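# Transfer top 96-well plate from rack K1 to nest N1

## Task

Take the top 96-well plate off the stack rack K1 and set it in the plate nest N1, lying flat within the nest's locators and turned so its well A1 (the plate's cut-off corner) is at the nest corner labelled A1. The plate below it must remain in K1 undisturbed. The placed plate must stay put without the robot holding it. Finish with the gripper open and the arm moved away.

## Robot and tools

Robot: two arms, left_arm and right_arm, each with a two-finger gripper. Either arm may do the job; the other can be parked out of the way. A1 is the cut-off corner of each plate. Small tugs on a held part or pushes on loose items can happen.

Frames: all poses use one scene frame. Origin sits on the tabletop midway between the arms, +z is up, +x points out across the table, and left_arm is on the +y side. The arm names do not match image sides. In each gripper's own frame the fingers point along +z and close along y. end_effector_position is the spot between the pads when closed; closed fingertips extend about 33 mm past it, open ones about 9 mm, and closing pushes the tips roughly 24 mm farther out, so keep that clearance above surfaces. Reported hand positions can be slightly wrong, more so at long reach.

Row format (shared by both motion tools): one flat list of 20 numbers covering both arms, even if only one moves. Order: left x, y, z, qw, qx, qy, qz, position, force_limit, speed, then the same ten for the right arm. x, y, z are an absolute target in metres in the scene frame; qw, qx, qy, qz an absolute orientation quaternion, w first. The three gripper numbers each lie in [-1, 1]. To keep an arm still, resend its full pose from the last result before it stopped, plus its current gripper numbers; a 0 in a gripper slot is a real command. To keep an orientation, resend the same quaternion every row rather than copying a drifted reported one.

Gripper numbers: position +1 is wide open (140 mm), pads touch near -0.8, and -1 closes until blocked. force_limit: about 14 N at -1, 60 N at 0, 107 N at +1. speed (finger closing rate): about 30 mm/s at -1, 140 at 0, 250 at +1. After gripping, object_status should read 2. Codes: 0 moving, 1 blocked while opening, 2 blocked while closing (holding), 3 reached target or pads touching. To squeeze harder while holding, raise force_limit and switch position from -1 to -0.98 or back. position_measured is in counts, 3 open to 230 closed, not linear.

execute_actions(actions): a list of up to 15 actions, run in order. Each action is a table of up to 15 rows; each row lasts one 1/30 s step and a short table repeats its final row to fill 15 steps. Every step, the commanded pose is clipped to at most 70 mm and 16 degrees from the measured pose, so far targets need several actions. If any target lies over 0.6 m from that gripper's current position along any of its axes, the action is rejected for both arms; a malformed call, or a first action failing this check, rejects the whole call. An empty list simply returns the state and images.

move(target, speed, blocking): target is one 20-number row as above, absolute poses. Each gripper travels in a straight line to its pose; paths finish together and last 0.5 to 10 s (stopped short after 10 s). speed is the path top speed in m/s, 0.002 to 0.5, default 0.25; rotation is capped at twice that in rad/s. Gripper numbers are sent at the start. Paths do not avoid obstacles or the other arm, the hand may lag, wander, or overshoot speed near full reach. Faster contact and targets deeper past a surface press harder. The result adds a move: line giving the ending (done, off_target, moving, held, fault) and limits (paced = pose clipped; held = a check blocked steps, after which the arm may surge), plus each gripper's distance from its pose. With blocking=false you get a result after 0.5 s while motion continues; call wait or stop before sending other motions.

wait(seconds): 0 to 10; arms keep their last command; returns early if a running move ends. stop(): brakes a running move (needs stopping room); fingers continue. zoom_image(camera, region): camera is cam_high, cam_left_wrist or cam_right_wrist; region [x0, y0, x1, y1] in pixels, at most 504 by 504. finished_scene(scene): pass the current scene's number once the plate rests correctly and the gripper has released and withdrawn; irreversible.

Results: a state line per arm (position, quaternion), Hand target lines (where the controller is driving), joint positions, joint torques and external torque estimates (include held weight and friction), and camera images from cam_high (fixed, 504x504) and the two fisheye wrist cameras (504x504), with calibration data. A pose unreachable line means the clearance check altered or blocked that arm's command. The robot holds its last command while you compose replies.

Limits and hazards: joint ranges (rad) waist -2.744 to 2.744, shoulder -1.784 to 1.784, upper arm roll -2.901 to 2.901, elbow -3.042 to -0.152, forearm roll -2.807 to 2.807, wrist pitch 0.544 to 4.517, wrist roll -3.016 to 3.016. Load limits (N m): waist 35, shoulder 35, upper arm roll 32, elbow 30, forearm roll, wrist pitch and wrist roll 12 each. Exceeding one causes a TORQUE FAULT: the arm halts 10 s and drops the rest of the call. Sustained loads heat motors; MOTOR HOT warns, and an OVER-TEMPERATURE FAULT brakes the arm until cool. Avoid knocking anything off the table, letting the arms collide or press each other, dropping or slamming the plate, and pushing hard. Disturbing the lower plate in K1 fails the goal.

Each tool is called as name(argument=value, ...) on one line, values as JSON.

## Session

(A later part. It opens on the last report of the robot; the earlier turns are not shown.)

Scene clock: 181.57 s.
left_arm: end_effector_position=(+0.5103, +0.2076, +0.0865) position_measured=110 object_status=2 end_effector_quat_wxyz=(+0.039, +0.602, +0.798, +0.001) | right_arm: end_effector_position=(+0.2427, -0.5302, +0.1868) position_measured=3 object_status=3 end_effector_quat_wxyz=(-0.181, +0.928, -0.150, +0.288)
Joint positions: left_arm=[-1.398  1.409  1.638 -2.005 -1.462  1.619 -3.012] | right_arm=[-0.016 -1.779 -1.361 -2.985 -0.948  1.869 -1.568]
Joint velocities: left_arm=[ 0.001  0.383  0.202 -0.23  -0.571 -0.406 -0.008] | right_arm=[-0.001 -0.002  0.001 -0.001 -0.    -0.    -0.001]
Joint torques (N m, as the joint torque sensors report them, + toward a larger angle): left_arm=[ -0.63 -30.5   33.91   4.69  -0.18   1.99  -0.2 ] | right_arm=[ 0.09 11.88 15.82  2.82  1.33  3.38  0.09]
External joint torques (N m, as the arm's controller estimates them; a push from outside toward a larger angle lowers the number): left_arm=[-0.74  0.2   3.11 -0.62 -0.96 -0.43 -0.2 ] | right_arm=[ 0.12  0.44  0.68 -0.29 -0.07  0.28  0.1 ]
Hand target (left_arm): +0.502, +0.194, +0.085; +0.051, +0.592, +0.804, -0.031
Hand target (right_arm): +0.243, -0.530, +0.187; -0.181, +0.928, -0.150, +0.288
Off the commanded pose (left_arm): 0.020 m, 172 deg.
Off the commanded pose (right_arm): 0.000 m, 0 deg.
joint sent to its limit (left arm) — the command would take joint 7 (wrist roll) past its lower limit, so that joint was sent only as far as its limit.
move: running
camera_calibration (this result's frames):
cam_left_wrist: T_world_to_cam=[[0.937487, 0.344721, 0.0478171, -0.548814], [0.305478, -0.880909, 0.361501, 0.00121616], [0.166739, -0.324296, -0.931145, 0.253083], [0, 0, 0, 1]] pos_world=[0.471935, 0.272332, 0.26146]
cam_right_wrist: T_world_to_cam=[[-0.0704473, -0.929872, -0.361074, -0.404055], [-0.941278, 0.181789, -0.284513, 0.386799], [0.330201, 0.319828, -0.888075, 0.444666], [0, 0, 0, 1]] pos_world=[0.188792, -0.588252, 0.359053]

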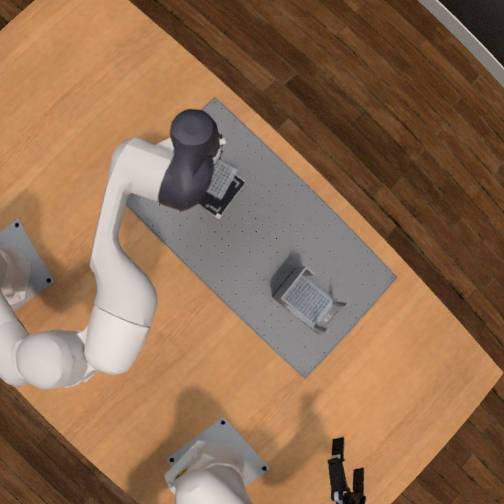

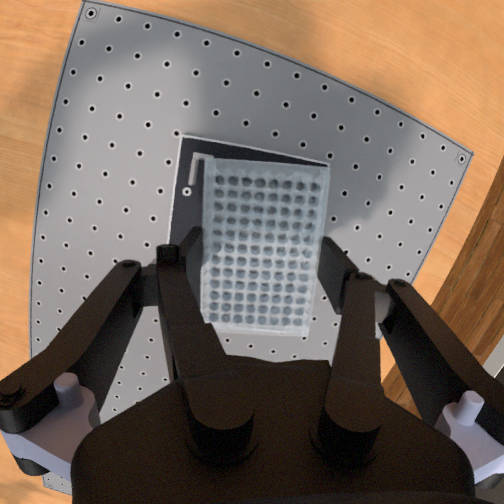

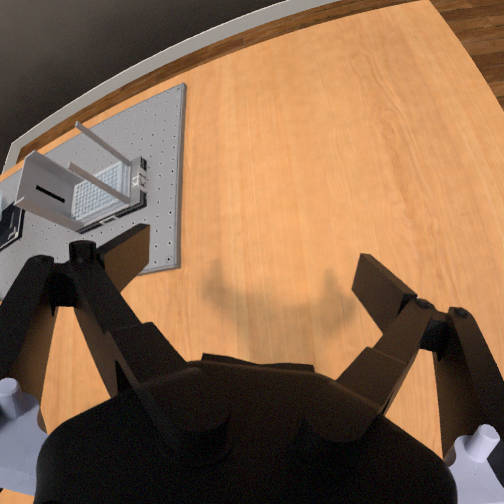

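stop()

Scene clock: 188.17 s.
left_arm: end_effector_position=(+0.5055, +0.1933, +0.0888) position_measured=110 object_status=2 end_effector_quat_wxyz=(-0.123, -0.482, +0.864, -0.074) | right_arm: end_effector_position=(+0.2427, -0.5302, +0.1868) position_measured=3 object_status=3 end_effector_quat_wxyz=(-0.181, +0.928, -0.150, +0.288)
Joint positions: left_arm=[ 0.221  1.111 -0.679 -0.852 -2.818  4.496 -3.014] | right_arm=[-0.016 -1.779 -1.361 -2.985 -0.948  1.869 -1.568]
Joint velocities: left_arm=[-0.017 -0.007  0.019  0.001  0.     0.009  0.001] | right_arm=[ 0.002 -0.    -0.001  0.002  0.001  0.    -0.   ]
Joint torques (N m, as the joint torque sensors report them, + toward a larger angle): left_arm=[ -0.68 -55.8  -10.49  16.69  -2.12   2.85  -0.23] | right_arm=[ 1.47 11.82 16.56  2.82  1.49  3.42  0.13]
External joint torques (N m, as the arm's controller estimates them; a push from outside toward a larger angle lowers the number): left_arm=[-0.82 -4.63  0.82  0.75 -0.46  0.44 -0.24] | right_arm=[ 1.43  0.33  1.47 -0.27  0.09  0.33  0.13]
Hand target (left_arm): +0.505, +0.194, +0.091; -0.122, -0.484, +0.863, -0.072
Hand target (right_arm): +0.243, -0.530, +0.187; -0.181, +0.928, -0.150, +0.288
Off the commanded pose (left_arm): 0.010 m, 43 deg; orientation clipped at the last step of the last action.
Off the commanded pose (right_arm): 0.000 m, 0 deg.
joint sent to its limit (left arm) — the command would take joint 5 (forearm roll) past its lower limit, joint 6 (wrist pitch) past its upper limit and joint 7 (wrist roll) past its lower limit, so those joints were sent only as far as their limits.
earlier move: off_target (left_arm); limits=paced
camera_calibration (this result's frames):
cam_left_wrist: T_world_to_cam=[[-0.88543, 0.464515, 0.0155123, 0.361755], [0.46475, 0.88523, 0.0193801, -0.402307], [-0.0047296, 0.024369, -0.999692, 0.2767], [0, 0, 0, 1]] pos_world=[0.508589, 0.181351, 0.2788]
cam_right_wrist: T_world_to_cam=[[-0.0704471, -0.929873, -0.361074, -0.404055], [-0.941278, 0.181789, -0.284513, 0.386799], [0.3302, 0.319828, -0.888075, 0.444666], [0, 0, 0, 1]] pos_world=[0.188792, -0.588252, 0.359053]

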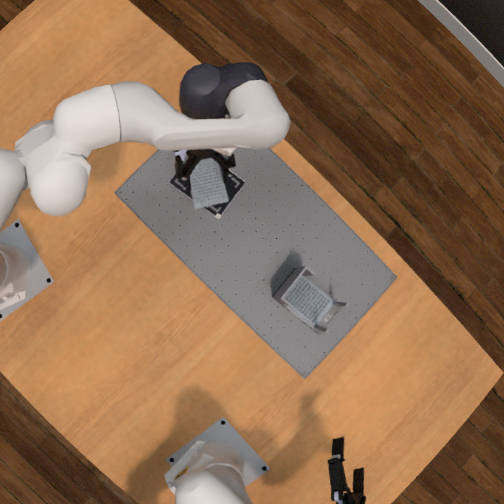

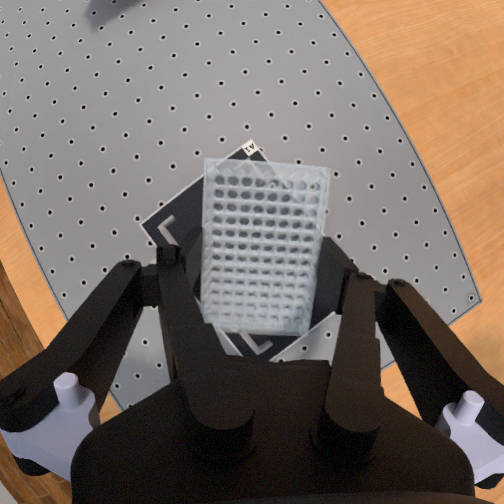

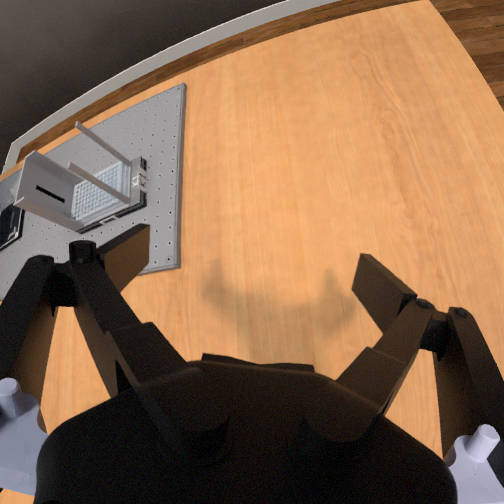

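move(target=[0.48,0.22,0.2,0,0.259,0.966,0,-1,0.2,-0.8,0.243,-0.53,0.187,-0.181,0.928,-0.15,0.288,1,0,0], speed=0.25)

Scene clock: 196.53 s.
left_arm: end_effector_position=(+0.4784, +0.2201, +0.1970) position_measured=110 object_status=2 end_effector_quat_wxyz=(+0.003, +0.250, +0.968, -0.000) | right_arm: end_effector_position=(+0.2427, -0.5302, +0.1868) position_measured=3 object_status=3 end_effector_quat_wxyz=(-0.181, +0.928, -0.150, +0.288)
Joint positions: left_arm=[ 0.231  0.744 -0.723 -1.199 -2.664  4.499 -1.721] | right_arm=[-0.016 -1.779 -1.361 -2.985 -0.948  1.869 -1.568]
Joint velocities: left_arm=[-0.061 -0.015  0.106  0.031 -0.076 -0.001  0.081] | right_arm=[-0.001 -0.001 -0.001 -0.002 -0.     0.     0.   ]
Joint torques (N m, as the joint torque sensors report them, + toward a larger angle): left_arm=[ -0.79 -47.87 -10.12  18.56  -1.61   2.78   0.36] | right_arm=[ 0.83 12.03 16.36  2.48  1.45  3.42  0.11]
External joint torques (N m, as the arm's controller estimates them; a push from outside toward a larger angle lowers the number): left_arm=[-0.78 -4.    0.7   1.28 -0.73  0.28  0.36] | right_arm=[ 0.84  0.53  1.27 -0.55  0.05  0.34  0.12]
Hand target (left_arm): +0.478, +0.219, +0.199; +0.002, +0.262, +0.965, -0.002
Hand target (right_arm): +0.243, -0.530, +0.187; -0.181, +0.928, -0.150, +0.288
Off the commanded pose (left_arm): 0.003 m, 1 deg.
Off the commanded pose (right_arm): 0.000 m, 0 deg.
joint sent to its limit (left arm) — the command would take joint 6 (wrist pitch) past its upper limit, so that joint was sent only as far as its limit.
move: done
camera_calibration (this result's frames):
cam_left_wrist: T_world_to_cam=[[0.418963, 0.907996, 0.00379915, -0.395752], [0.863475, -0.399707, 0.307645, -0.380264], [0.280859, -0.125611, -0.951494, 0.27105], [0, 0, 0, 1]] pos_world=[0.418027, 0.241394, 0.376392]
cam_right_wrist: T_world_to_cam=[[-0.0704473, -0.929872, -0.361074, -0.404055], [-0.941278, 0.181789, -0.284513, 0.386799], [0.330201, 0.319828, -0.888075, 0.444666], [0, 0, 0, 1]] pos_world=[0.188792, -0.588253, 0.359053]

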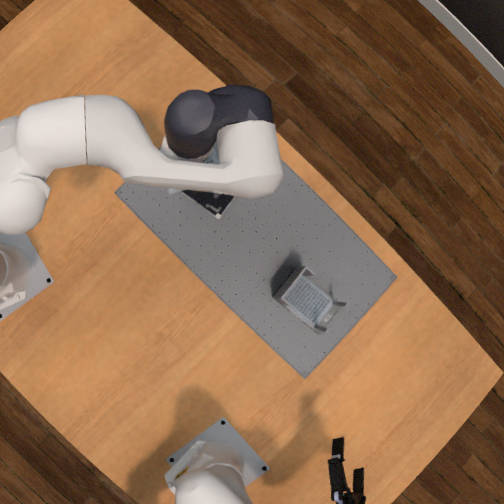

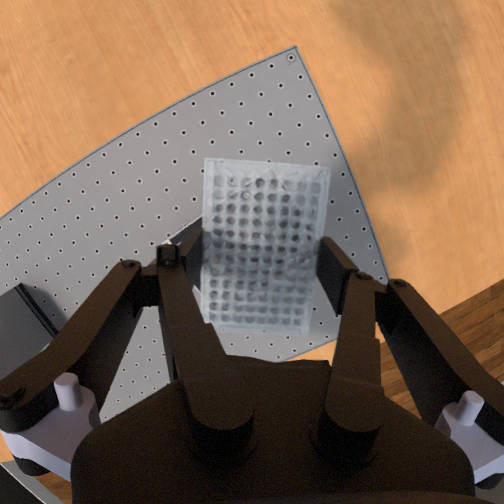

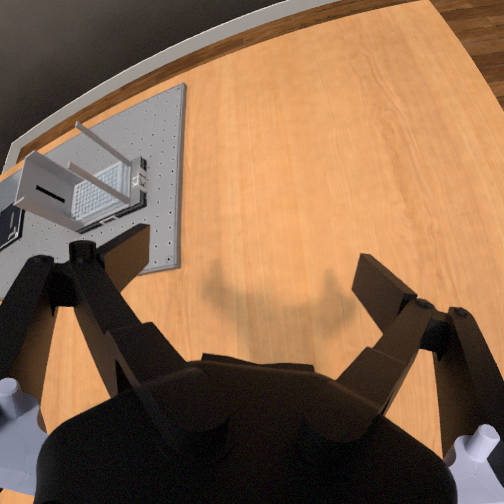

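move(target=[0.49,0.2,0.14,0,0.966,0.259,0,-1,0.2,-0.8,0.243,-0.53,0.187,-0.181,0.928,-0.15,0.288,1,0,0], speed=0.35)

move(target=[0.497,0.194,0.085,0,0.762,-0.648,0,-1,0.2,-0.8,0.243,-0.53,0.187,-0.181,0.928,-0.15,0.288,1,0,0], speed=0.35)

zoom_image(camera="cam_left_wrist", region=[170,125,365,345])

Scene clock: 206.87 s.
left_arm: end_effector_position=(+0.4903, +0.2009, +0.1390) position_measured=110 object_status=2 end_effector_quat_wxyz=(+0.001, +0.963, +0.270, +0.001) | right_arm: end_effector_position=(+0.2427, -0.5302, +0.1868) position_measured=3 object_status=3 end_effector_quat_wxyz=(-0.181, +0.928, -0.150, +0.288)
Joint positions: left_arm=[ 0.285  0.947 -0.957 -1.18  -2.396  4.499  0.219] | right_arm=[-0.016 -1.779 -1.361 -2.985 -0.948  1.869 -1.568]
Joint velocities: left_arm=[-0.03  -0.011  0.054  0.026 -0.049 -0.     0.067] | right_arm=[-0.001  0.001  0.001  0.001 -0.001  0.001  0.001]
Joint torques (N m, as the joint torque sensors report them, + toward a larger angle): left_arm=[ -1.14 -49.18 -15.2   15.26  -1.65   2.74   0.46] | right_arm=[ 1.49 12.41 16.5   2.48  1.5   3.44  0.16]
External joint torques (N m, as the arm's controller estimates them; a push from outside toward a larger angle lowers the number): left_arm=[-1.13 -3.98  0.25  0.86 -0.87  0.26  0.46] | right_arm=[ 1.57  0.89  1.34 -0.73  0.11  0.34  0.17]
Hand target (left_arm): +0.490, +0.200, +0.140; +0.001, +0.966, +0.260, -0.001
Hand target (right_arm): +0.243, -0.530, +0.187; -0.181, +0.928, -0.150, +0.288
Off the commanded pose (left_arm): 0.001 m, 1 deg.
Off the commanded pose (right_arm): 0.000 m, 0 deg.
joint sent to its limit (left arm) — the command would take joint 6 (wrist pitch) past its upper limit, so that joint was sent only as far as its limit.
move: done
camera_calibration (this result's frames):
cam_left_wrist: T_world_to_cam=[[0.581438, -0.813572, 0.00559804, -0.117102], [-0.776773, -0.553066, 0.301233, 0.455617], [-0.241979, -0.179497, -0.953534, 0.477506], [0, 0, 0, 1]] pos_world=[0.537544, 0.242426, 0.318727]
cam_right_wrist: T_world_to_cam=[[-0.0704473, -0.929872, -0.361074, -0.404055], [-0.941278, 0.181789, -0.284513, 0.386799], [0.3302, 0.319828, -0.888075, 0.444666], [0, 0, 0, 1]] pos_world=[0.188792, -0.588253, 0.359053]

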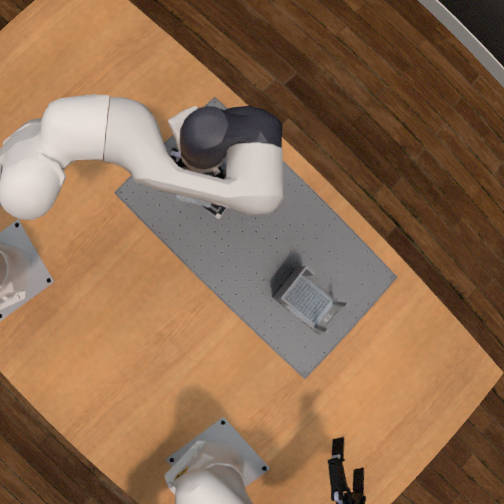

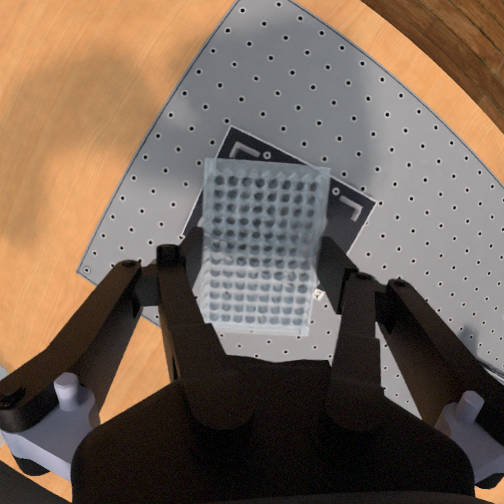

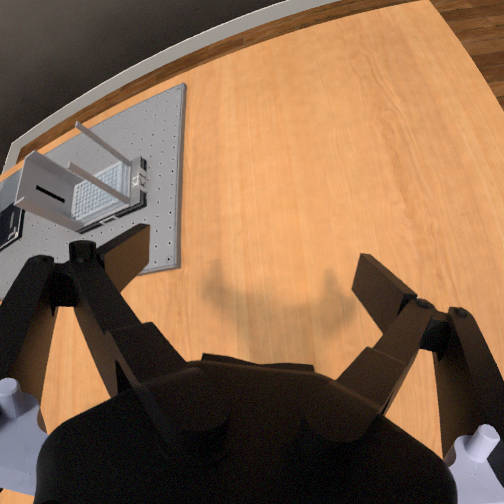

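Scene clock: 210.97 s.
left_arm: end_effector_position=(+0.4973, +0.1945, +0.0841) position_measured=110 object_status=2 end_effector_quat_wxyz=(+0.000, +0.768, -0.640, +0.001) | right_arm: end_effector_position=(+0.2427, -0.5302, +0.1868) position_measured=3 object_status=3 end_effector_quat_wxyz=(-0.181, +0.928, -0.150, +0.288)
Joint positions: left_arm=[ 0.326  1.119 -1.113 -1.196 -2.17   4.499  2.058] | right_arm=[-0.016 -1.779 -1.361 -2.985 -0.948  1.869 -1.568]
Joint velocities: left_arm=[-0.012 -0.004  0.019  0.015 -0.021  0.     0.049] | right_arm=[ 0.    -0.    -0.     0.001  0.    -0.     0.   ]
Joint torques (N m, as the joint torque sensors report them, + toward a larger angle): left_arm=[ -0.71 -48.69 -18.24  11.62  -1.59   2.7    0.31] | right_arm=[ 1.08 12.26 16.48  2.55  1.48  3.43  0.13]
External joint torques (N m, as the arm's controller estimates them; a push from outside toward a larger angle lowers the number): left_arm=[-0.74 -2.97  0.59  0.29 -0.76  0.29  0.31] | right_arm=[ 1.04  0.76  1.37 -0.52  0.07  0.35  0.14]
Hand target (left_arm): +0.497, +0.194, +0.085; +0.001, +0.762, -0.647, -0.000
Hand target (right_arm): +0.243, -0.530, +0.187; -0.181, +0.928, -0.150, +0.288
Off the commanded pose (left_arm): 0.001 m, 1 deg.
Off the commanded pose (right_arm): 0.000 m, 0 deg.
joint sent to its limit (left arm) — the command would take joint 6 (wrist pitch) past its upper limit, so that joint was sent only as far as its limit.
move: done
camera_calibration (this result's frames):
cam_left_wrist: T_world_to_cam=[[-0.967963, -0.25107, 0.00330992, 0.535215], [-0.238509, 0.923498, 0.300443, -0.0808051], [-0.0784888, 0.290028, -0.953794, 0.253089], [0, 0, 0, 1]] pos_world=[0.51866, 0.135597, 0.263901]
cam_right_wrist: T_world_to_cam=[[-0.0704473, -0.929872, -0.361074, -0.404055], [-0.941278, 0.181789, -0.284513, 0.386799], [0.330201, 0.319828, -0.888075, 0.444666], [0, 0, 0, 1]] pos_world=[0.188792, -0.588253, 0.359053]

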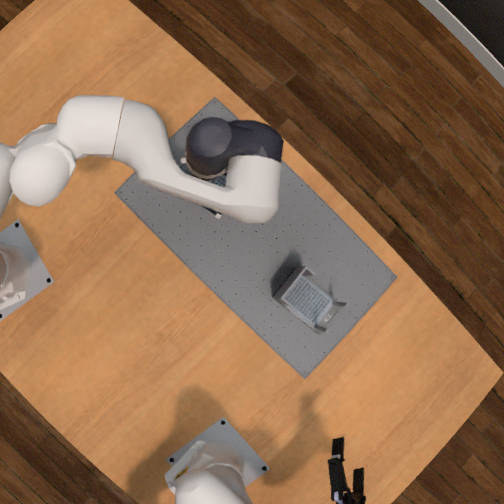

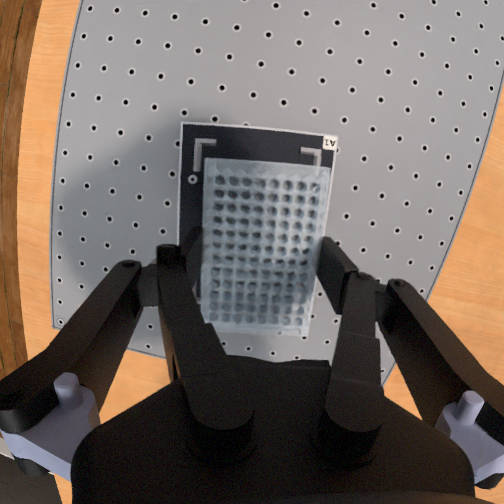

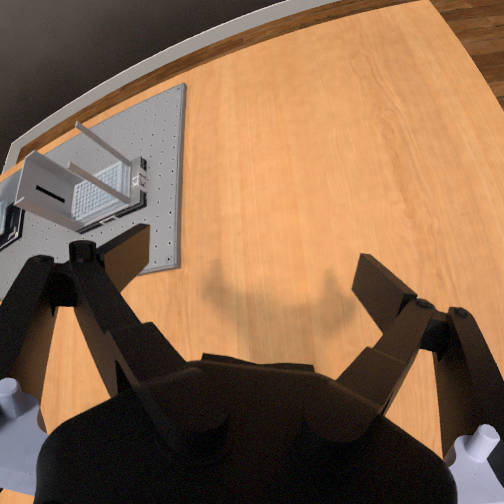

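Region (170, 125, 365, 345) of cam_left_wrist's 504x504 image, scaled by 2.291, with more detail than that image has; it fills the left 447 columns of this view, and the rest is white.

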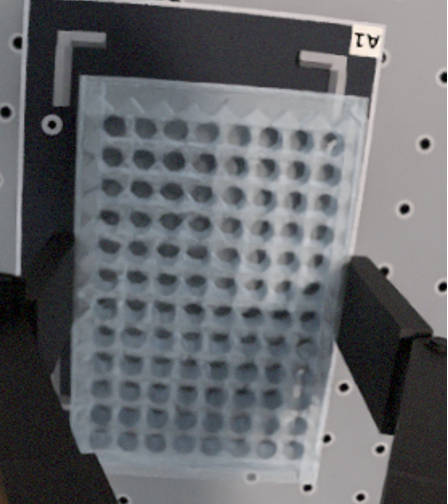

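move(target=[0.5055,0.1865,0.074,0,0.765,-0.644,0,-1,0.2,-0.8,0.243,-0.53,0.187,-0.181,0.928,-0.15,0.288,1,0,0], speed=0.02)

zoom_image(camera="cam_left_wrist", region=[170,125,365,345])

Scene clock: 215.27 s.
left_arm: end_effector_position=(+0.5068, +0.1868, +0.0744) position_measured=110 object_status=2 end_effector_quat_wxyz=(-0.001, +0.769, -0.640, +0.002) | right_arm: end_effector_position=(+0.2427, -0.5302, +0.1868) position_measured=3 object_status=3 end_effector_quat_wxyz=(-0.181, +0.928, -0.150, +0.288)
Joint positions: left_arm=[ 0.266  1.147 -1.067 -1.103 -2.184  4.499  2.093] | right_arm=[-0.016 -1.779 -1.361 -2.985 -0.948  1.869 -1.568]
Joint velocities: left_arm=[-0.012  0.001  0.018  0.021 -0.018 -0.001  0.025] | right_arm=[-0.    -0.     0.    -0.001  0.     0.    -0.001]
Joint torques (N m, as the joint torque sensors report them, + toward a larger angle): left_arm=[ -1.09 -49.43 -17.07  12.94  -1.63   2.66   0.46] | right_arm=[ 0.81 12.38 16.41  3.18  1.44  3.44  0.12]
External joint torques (N m, as the arm's controller estimates them; a push from outside toward a larger angle lowers the number): left_arm=[-1.39 -1.95  0.56  1.28 -0.82  0.26  0.46] | right_arm=[0.83 0.87 1.29 0.11 0.04 0.35 0.13]
Hand target (left_arm): +0.506, +0.187, +0.074; -0.000, +0.765, -0.644, +0.001
Hand target (right_arm): +0.243, -0.530, +0.187; -0.181, +0.928, -0.150, +0.288
Off the commanded pose (left_arm): 0.001 m, 1 deg.
Off the commanded pose (right_arm): 0.000 m, 0 deg.
joint sent to its limit (left arm) — the command would take joint 6 (wrist pitch) past its upper limit, so that joint was sent only as far as its limit.
move: done
camera_calibration (this result's frames):
cam_left_wrist: T_world_to_cam=[[-0.967537, -0.252728, -0.00106795, 0.542904], [-0.241412, 0.922947, 0.299814, -0.0668703], [-0.0747856, 0.290339, -0.953997, 0.244943], [0, 0, 0, 1]] pos_world=[0.527455, 0.127808, 0.254303]
cam_right_wrist: T_world_to_cam=[[-0.0704472, -0.929872, -0.361074, -0.404055], [-0.941278, 0.181789, -0.284513, 0.386799], [0.330201, 0.319828, -0.888075, 0.444666], [0, 0, 0, 1]] pos_world=[0.188792, -0.588253, 0.359053]

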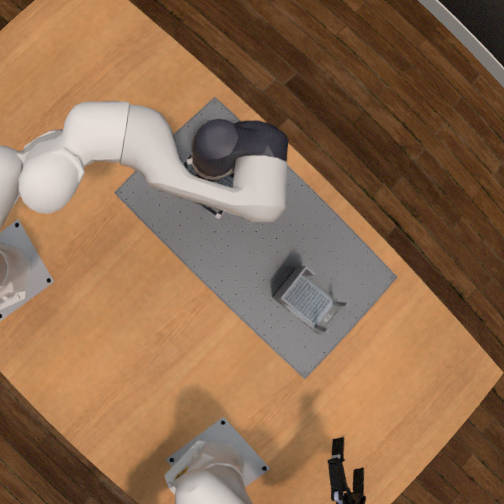

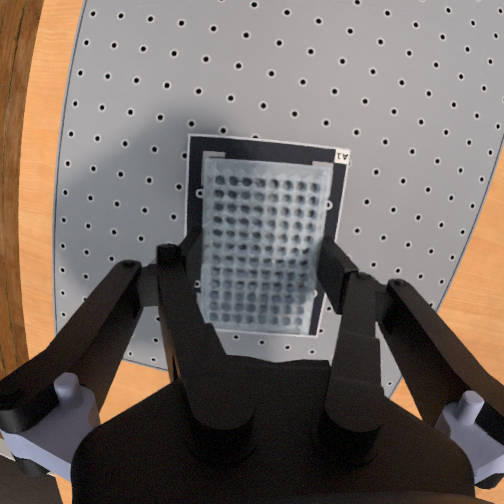

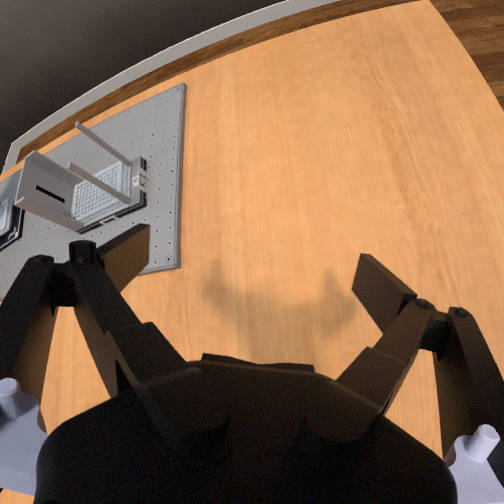

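Region (170, 125, 365, 345) of cam_left_wrist's 504x504 image, scaled by 2.291, with more detail than that image has; it fills the left 447 columns of this view, and the rest is white.

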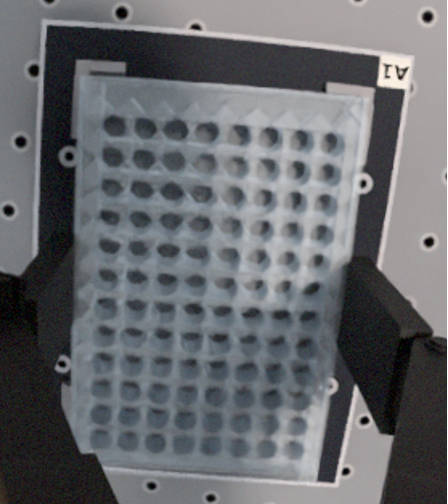

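move(target=[0.5048,0.1865,0.070,0.0112,0.761,-0.649,0.0134,-1,0.2,-0.8,0.243,-0.53,0.187,-0.181,0.928,-0.15,0.288,1,0,0], speed=0.015)

zoom_image(camera="cam_left_wrist", region=[170,125,365,345])

Scene clock: 223.07 s.
left_arm: end_effector_position=(+0.5040, +0.1876, +0.0694) position_measured=110 object_status=2 end_effector_quat_wxyz=(+0.011, +0.763, -0.646, +0.011) | right_arm: end_effector_position=(+0.2427, -0.5302, +0.1868) position_measured=3 object_status=3 end_effector_quat_wxyz=(-0.181, +0.928, -0.150, +0.288)
Joint positions: left_arm=[ 0.311  1.143 -1.09  -1.161 -2.186  4.465  2.101] | right_arm=[-0.016 -1.779 -1.361 -2.985 -0.948  1.869 -1.568]
Joint velocities: left_arm=[ 0.002 -0.    -0.007 -0.005  0.001 -0.006 -0.002] | right_arm=[ 0.001 -0.    -0.001 -0.001  0.    -0.    -0.   ]
Joint torques (N m, as the joint torque sensors report them, + toward a larger angle): left_arm=[  0.63 -50.03 -20.6   10.36  -0.88   2.08   0.33] | right_arm=[ 1.04 12.29 16.7   2.93  1.52  3.41  0.17]
External joint torques (N m, as the arm's controller estimates them; a push from outside toward a larger angle lowers the number): left_arm=[ 0.91 -3.28 -1.91 -0.96  0.02 -0.27  0.33] | right_arm=[ 0.99  0.78  1.6  -0.08  0.12  0.33  0.18]
Hand target (left_arm): +0.505, +0.186, +0.070; +0.011, +0.761, -0.649, +0.013
Hand target (right_arm): +0.243, -0.530, +0.187; -0.181, +0.928, -0.150, +0.288
Off the commanded pose (left_arm): 0.001 m, 0 deg.
Off the commanded pose (right_arm): 0.000 m, 0 deg.
move: done
camera_calibration (this result's frames):
cam_left_wrist: T_world_to_cam=[[-0.971929, -0.235119, 0.00850637, 0.538711], [-0.223909, 0.93548, 0.273389, -0.0761498], [-0.0722366, 0.26381, -0.961866, 0.243942], [0, 0, 0, 1]] pos_world=[0.52416, 0.133544, 0.250875]
cam_right_wrist: T_world_to_cam=[[-0.0704474, -0.929872, -0.361074, -0.404055], [-0.941278, 0.181789, -0.284513, 0.386799], [0.3302, 0.319828, -0.888075, 0.444666], [0, 0, 0, 1]] pos_world=[0.188792, -0.588253, 0.359053]

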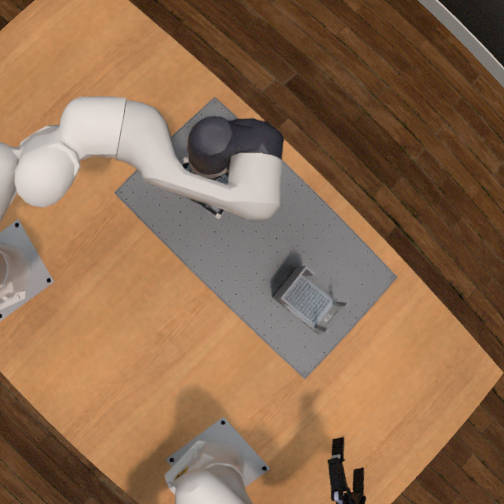

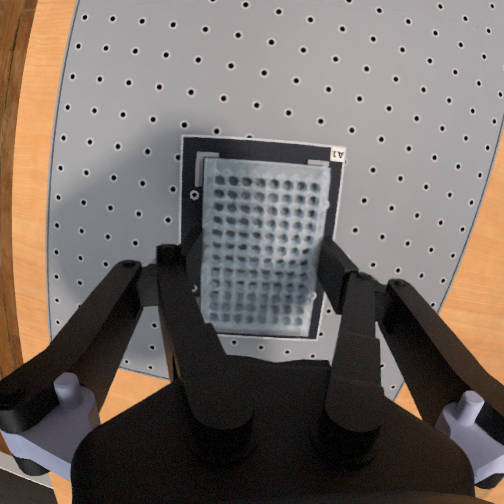

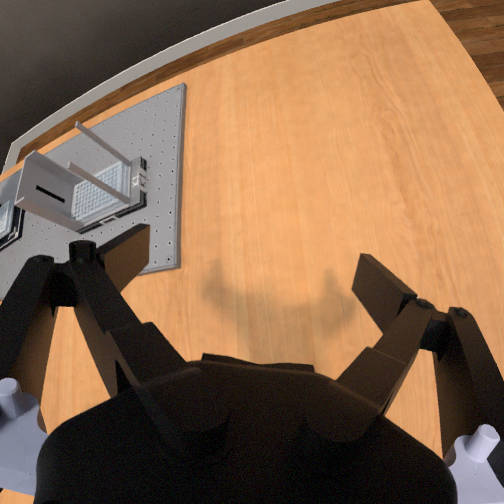

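Region (170, 125, 365, 345) of cam_left_wrist's 504x504 image, scaled by 2.291, with more detail than that image has; it fills the left 447 columns of this view, and the rest is white.

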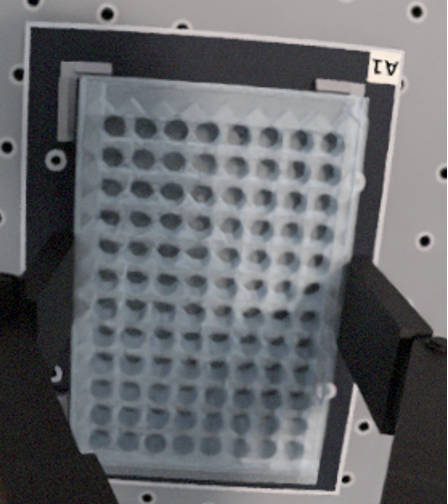

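move(target=[0.5082,0.1875,0.067,0.0112,0.764,-0.645,0.0134,-1,0.2,-0.8,0.243,-0.53,0.187,-0.181,0.928,-0.15,0.288,1,0,0], speed=0.006)

zoom_image(camera="cam_left_wrist", region=[170,125,365,345])

Scene clock: 228.93 s.
left_arm: end_effector_position=(+0.5076, +0.1875, +0.0676) position_measured=110 object_status=2 end_effector_quat_wxyz=(+0.012, +0.766, -0.642, +0.013) | right_arm: end_effector_position=(+0.2427, -0.5302, +0.1868) position_measured=3 object_status=3 end_effector_quat_wxyz=(-0.181, +0.928, -0.150, +0.288)
Joint positions: left_arm=[ 0.309  1.152 -1.091 -1.144 -2.183  4.464  2.101] | right_arm=[-0.016 -1.779 -1.361 -2.985 -0.948  1.869 -1.568]
Joint velocities: left_arm=[-0.     0.003  0.001  0.002  0.004 -0.    -0.002] | right_arm=[ 0.002 -0.002 -0.001 -0.     0.002  0.     0.   ]
Joint torques (N m, as the joint torque sensors report them, + toward a larger angle): left_arm=[ -1.13 -48.76 -19.05  12.31  -0.35   2.35   0.4 ] | right_arm=[ 1.25 11.99 16.32  2.78  1.52  3.42  0.16]
External joint torques (N m, as the arm's controller estimates them; a push from outside toward a larger angle lowers the number): left_arm=[-1.02 -1.94 -0.56  1.09  0.55  0.03  0.4 ] | right_arm=[ 1.18  0.54  1.19 -0.28  0.11  0.32  0.17]
Hand target (left_arm): +0.508, +0.188, +0.067; +0.011, +0.764, -0.645, +0.014
Hand target (right_arm): +0.243, -0.530, +0.187; -0.181, +0.928, -0.150, +0.288
Off the commanded pose (left_arm): 0.001 m, 0 deg.
Off the commanded pose (right_arm): 0.000 m, 0 deg.
move: done
camera_calibration (this result's frames):
cam_left_wrist: T_world_to_cam=[[-0.969425, -0.24526, 0.00797501, 0.542874], [-0.234294, 0.934765, 0.26706, -0.0688865], [-0.0729537, 0.257026, -0.963647, 0.244298], [0, 0, 0, 1]] pos_world=[0.527958, 0.134747, 0.249485]
cam_right_wrist: T_world_to_cam=[[-0.0704473, -0.929872, -0.361074, -0.404055], [-0.941278, 0.181789, -0.284513, 0.386799], [0.330201, 0.319828, -0.888075, 0.444666], [0, 0, 0, 1]] pos_world=[0.188792, -0.588253, 0.359053]

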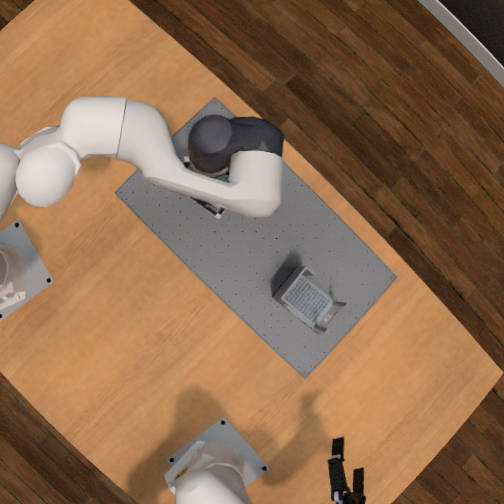

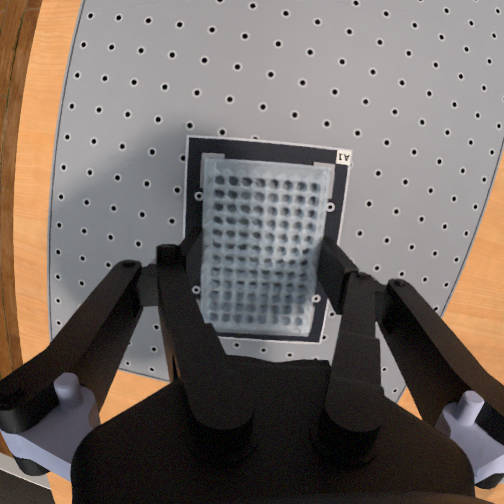

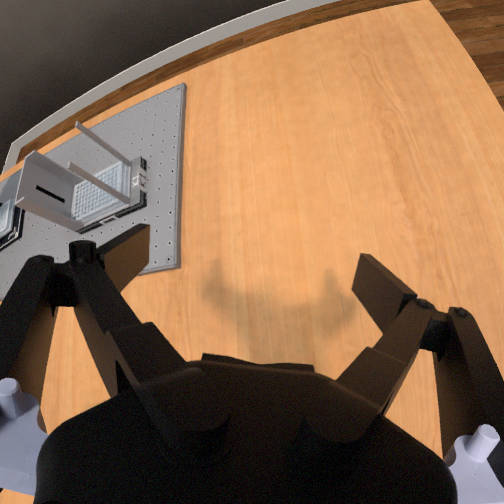

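Region (170, 125, 365, 345) of cam_left_wrist's 504x504 image, scaled by 2.291, with more detail than that image has; it fills the left 447 columns of this view, and the rest is white.

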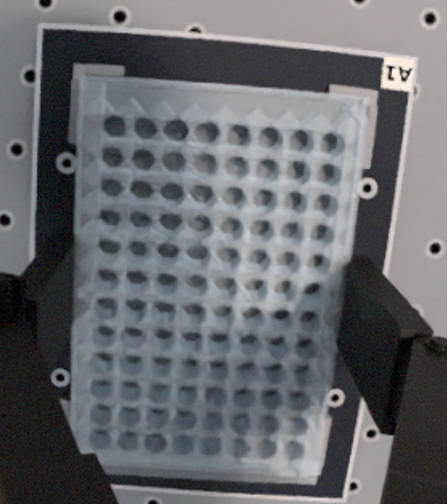

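move(target=[0.5081,0.1885,0.0625,0.0112,0.7625,-0.647,0.0134,-1,0.2,-0.8,0.243,-0.53,0.187,-0.181,0.928,-0.15,0.288,1,0,0], speed=0.006)

zoom_image(camera="cam_left_wrist", region=[170,125,365,345])

Scene clock: 234.53 s.
left_arm: end_effector_position=(+0.5072, +0.1873, +0.0640) position_measured=110 object_status=2 end_effector_quat_wxyz=(+0.012, +0.764, -0.644, +0.013) | right_arm: end_effector_position=(+0.2427, -0.5302, +0.1868) position_measured=3 object_status=3 end_effector_quat_wxyz=(-0.181, +0.928, -0.150, +0.288)
Joint positions: left_arm=[ 0.31   1.157 -1.091 -1.148 -2.178  4.46   2.102] | right_arm=[-0.016 -1.779 -1.361 -2.985 -0.948  1.869 -1.568]
Joint velocities: left_arm=[ 0.002  0.001 -0.001 -0.001  0.004 -0.001  0.002] | right_arm=[-0.001 -0.001 -0.002  0.    -0.001 -0.     0.001]
Joint torques (N m, as the joint torque sensors report them, + toward a larger angle): left_arm=[  0.69 -48.39 -18.8   10.16  -0.47   2.01   0.35] | right_arm=[ 1.6  12.11 16.61  2.93  1.54  3.42  0.16]
External joint torques (N m, as the arm's controller estimates them; a push from outside toward a larger angle lowers the number): left_arm=[ 0.67 -1.33 -0.17 -1.12  0.42 -0.33  0.34] | right_arm=[ 1.62  0.6   1.52 -0.17  0.14  0.34  0.17]
Hand target (left_arm): +0.508, +0.189, +0.062; +0.011, +0.762, -0.647, +0.013
Hand target (right_arm): +0.243, -0.530, +0.187; -0.181, +0.928, -0.150, +0.288
Off the commanded pose (left_arm): 0.002 m, 0 deg.
Off the commanded pose (right_arm): 0.000 m, 0 deg.
move: done
camera_calibration (this result's frames):
cam_left_wrist: T_world_to_cam=[[-0.970677, -0.240252, 0.0080245, 0.542156], [-0.229394, 0.935756, 0.267843, -0.0705482], [-0.0718587, 0.258148, -0.963429, 0.240023], [0, 0, 0, 1]] pos_world=[0.527323, 0.134308, 0.24579]
cam_right_wrist: T_world_to_cam=[[-0.0704471, -0.929872, -0.361074, -0.404055], [-0.941278, 0.181789, -0.284513, 0.386799], [0.3302, 0.319828, -0.888075, 0.444666], [0, 0, 0, 1]] pos_world=[0.188792, -0.588253, 0.359053]

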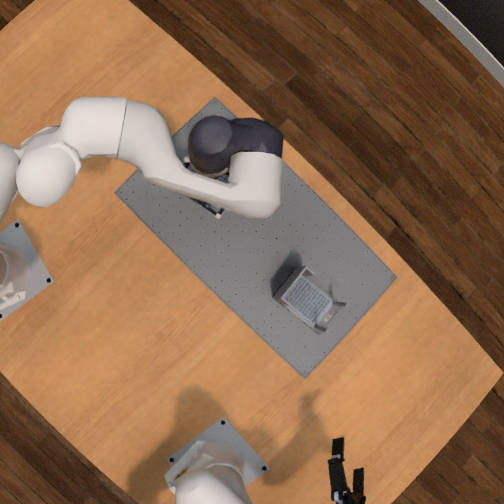

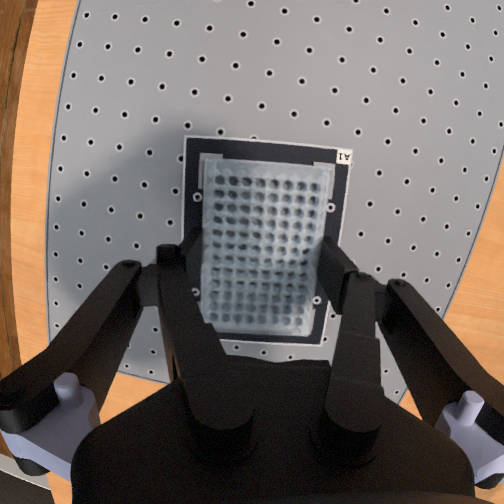

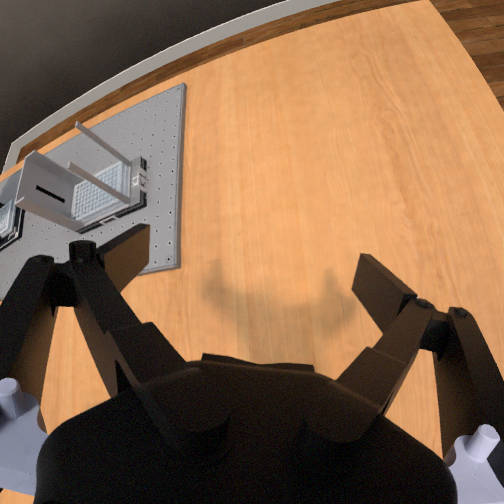

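Region (170, 125, 365, 345) of cam_left_wrist's 504x504 image, scaled by 2.291, with more detail than that image has; it fills the left 447 columns of this view, and the rest is white.

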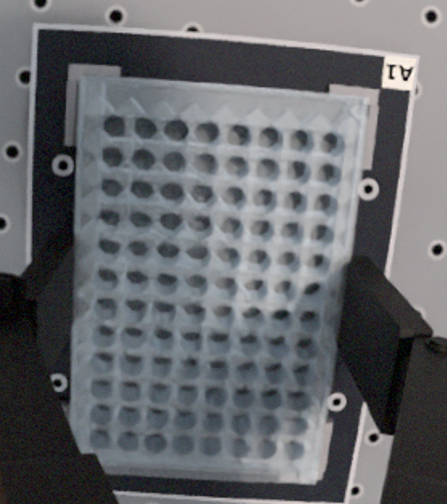

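Need ~1.5 mm more +y.

move(target=[0.5083,0.1905,0.0615,0.0112,0.7625,-0.647,0.0134,-1,0.2,-0.8,0.243,-0.53,0.187,-0.181,0.928,-0.15,0.288,1,0,0], speed=0.005)

zoom_image(camera="cam_left_wrist", region=[170,125,365,345])

Scene clock: 239.23 s.
left_arm: end_effector_position=(+0.5074, +0.1896, +0.0625) position_measured=110 object_status=2 end_effector_quat_wxyz=(+0.012, +0.764, -0.644, +0.013) | right_arm: end_effector_position=(+0.2427, -0.5302, +0.1868) position_measured=3 object_status=3 end_effector_quat_wxyz=(-0.181, +0.928, -0.150, +0.288)
Joint positions: left_arm=[ 0.316  1.157 -1.091 -1.155 -2.176  4.457  2.103] | right_arm=[-0.016 -1.779 -1.361 -2.985 -0.948  1.869 -1.568]
Joint velocities: left_arm=[-0.     0.001 -0.    -0.002  0.    -0.002  0.001] | right_arm=[ 0.002 -0.001  0.    -0.    -0.001 -0.001 -0.001]
Joint torques (N m, as the joint torque sensors report them, + toward a larger angle): left_arm=[  0.86 -49.13 -18.99  10.06  -0.44   1.95   0.4 ] | right_arm=[ 1.38 12.3  16.31  2.79  1.48  3.37  0.12]
External joint torques (N m, as the arm's controller estimates them; a push from outside toward a larger angle lowers the number): left_arm=[ 1.09 -2.25 -0.25 -1.09  0.47 -0.38  0.4 ] | right_arm=[ 1.35  0.81  1.19 -0.28  0.08  0.29  0.13]
Hand target (left_arm): +0.508, +0.191, +0.062; +0.011, +0.762, -0.647, +0.013
Hand target (right_arm): +0.243, -0.530, +0.187; -0.181, +0.928, -0.150, +0.288
Off the commanded pose (left_arm): 0.002 m, 0 deg.
Off the commanded pose (right_arm): 0.000 m, 0 deg.
move: done
camera_calibration (this result's frames):
cam_left_wrist: T_world_to_cam=[[-0.970701, -0.240147, 0.00827943, 0.542859], [-0.229176, 0.935614, 0.268524, -0.0724578], [-0.0722316, 0.258759, -0.963237, 0.238075], [0, 0, 0, 1]] pos_world=[0.527545, 0.136554, 0.244285]
cam_right_wrist: T_world_to_cam=[[-0.070447, -0.929873, -0.361074, -0.404056], [-0.941278, 0.181789, -0.284514, 0.386799], [0.330201, 0.319828, -0.888075, 0.444666], [0, 0, 0, 1]] pos_world=[0.188792, -0.588252, 0.359053]

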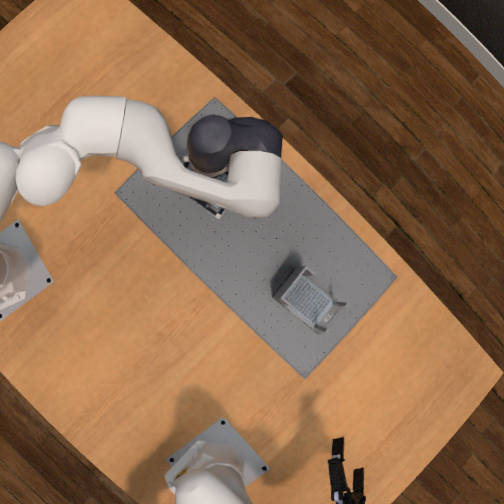

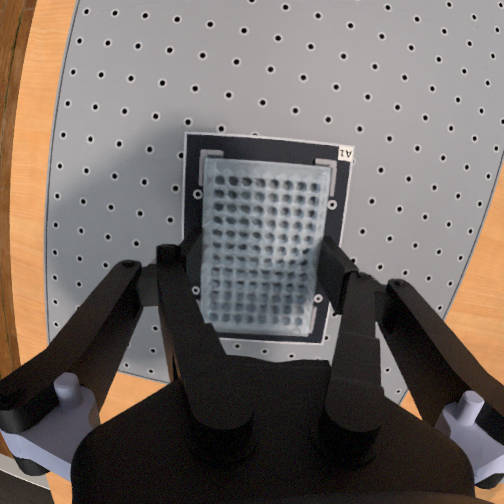

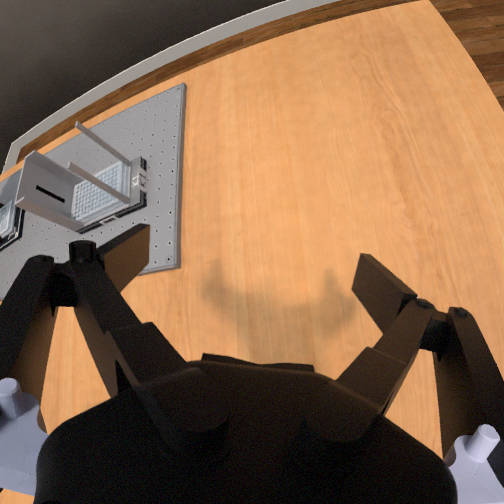

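Region (170, 125, 365, 345) of cam_left_wrist's 504x504 image, scaled by 2.291, with more detail than that image has; it fills the left 447 columns of this view, and the rest is white.

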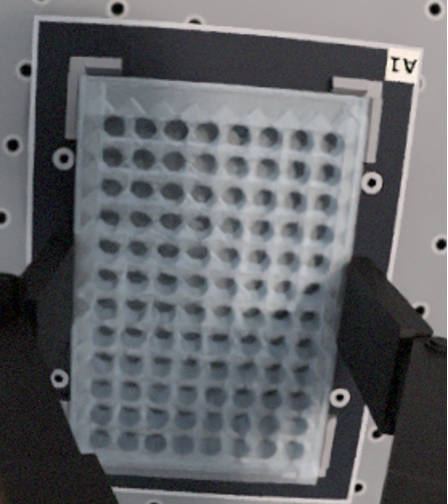

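move(target=[0.5073,0.1892,0.0575,0.0112,0.7625,-0.647,0.0134,-1,0.2,-0.8,0.243,-0.53,0.187,-0.181,0.928,-0.15,0.288,1,0,0], speed=0.005)

zoom_image(camera="cam_left_wrist", region=[170,125,365,345])

Scene clock: 246.03 s.
left_arm: end_effector_position=(+0.5068, +0.1889, +0.0594) position_measured=110 object_status=2 end_effector_quat_wxyz=(+0.012, +0.763, -0.646, +0.013) | right_arm: end_effector_position=(+0.2427, -0.5302, +0.1868) position_measured=3 object_status=3 end_effector_quat_wxyz=(-0.181, +0.928, -0.150, +0.288)
Joint positions: left_arm=[ 0.316  1.159 -1.089 -1.161 -2.175  4.45   2.103] | right_arm=[-0.016 -1.779 -1.361 -2.985 -0.948  1.869 -1.568]
Joint velocities: left_arm=[ 0.     0.    -0.     0.     0.001  0.     0.001] | right_arm=[ 0.    -0.    -0.001  0.001 -0.     0.    -0.   ]
Joint torques (N m, as the joint torque sensors report them, + toward a larger angle): left_arm=[ -0.3  -48.21 -18.47  10.19  -0.35   1.79   0.1 ] | right_arm=[ 1.41 12.36 16.53  2.64  1.48  3.45  0.13]
External joint torques (N m, as the arm's controller estimates them; a push from outside toward a larger angle lowers the number): left_arm=[-0.19 -1.22  0.34 -1.03  0.55 -0.55  0.1 ] | right_arm=[ 1.43  0.88  1.43 -0.46  0.08  0.37  0.14]
Hand target (left_arm): +0.507, +0.189, +0.058; +0.011, +0.762, -0.647, +0.013
Hand target (right_arm): +0.243, -0.530, +0.187; -0.181, +0.928, -0.150, +0.288
Off the commanded pose (left_arm): 0.002 m, 0 deg.
Off the commanded pose (right_arm): 0.000 m, 0 deg.
move: done
camera_calibration (this result's frames):
cam_left_wrist: T_world_to_cam=[[-0.971756, -0.235856, 0.00788079, 0.541878], [-0.225179, 0.936721, 0.268045, -0.0732606], [-0.070602, 0.2587, -0.963374, 0.234396], [0, 0, 0, 1]] pos_world=[0.526626, 0.135792, 0.241178]
cam_right_wrist: T_world_to_cam=[[-0.0704472, -0.929872, -0.361074, -0.404055], [-0.941278, 0.181789, -0.284513, 0.386799], [0.3302, 0.319828, -0.888075, 0.444666], [0, 0, 0, 1]] pos_world=[0.188792, -0.588253, 0.359053]

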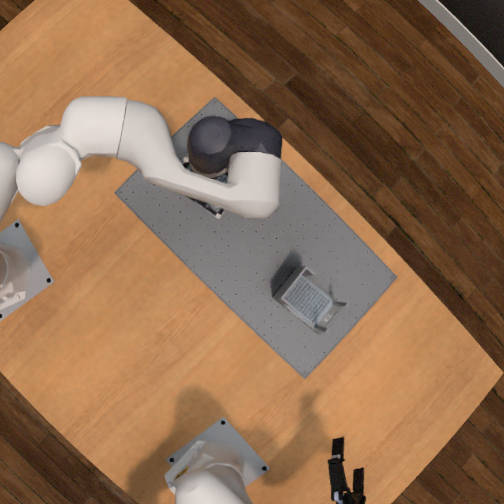

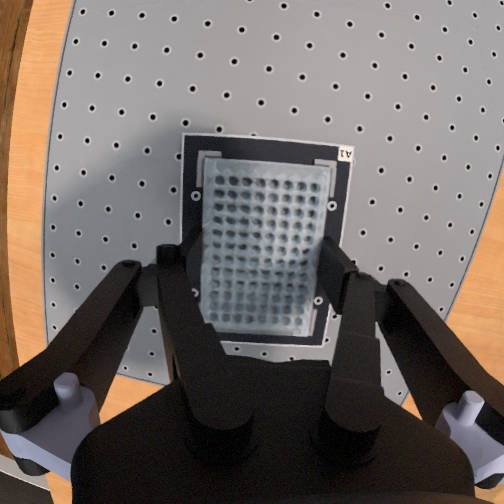

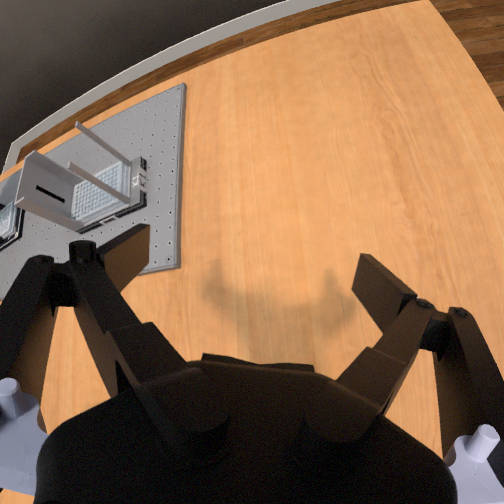

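Region (170, 125, 365, 345) of cam_left_wrist's 504x504 image, scaled by 2.291, with more detail than that image has; it fills the left 447 columns of this view, and the rest is white.

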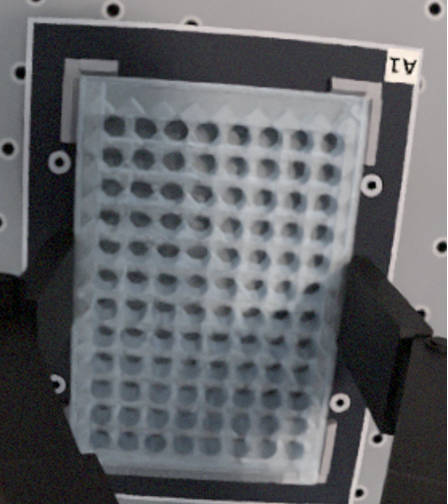

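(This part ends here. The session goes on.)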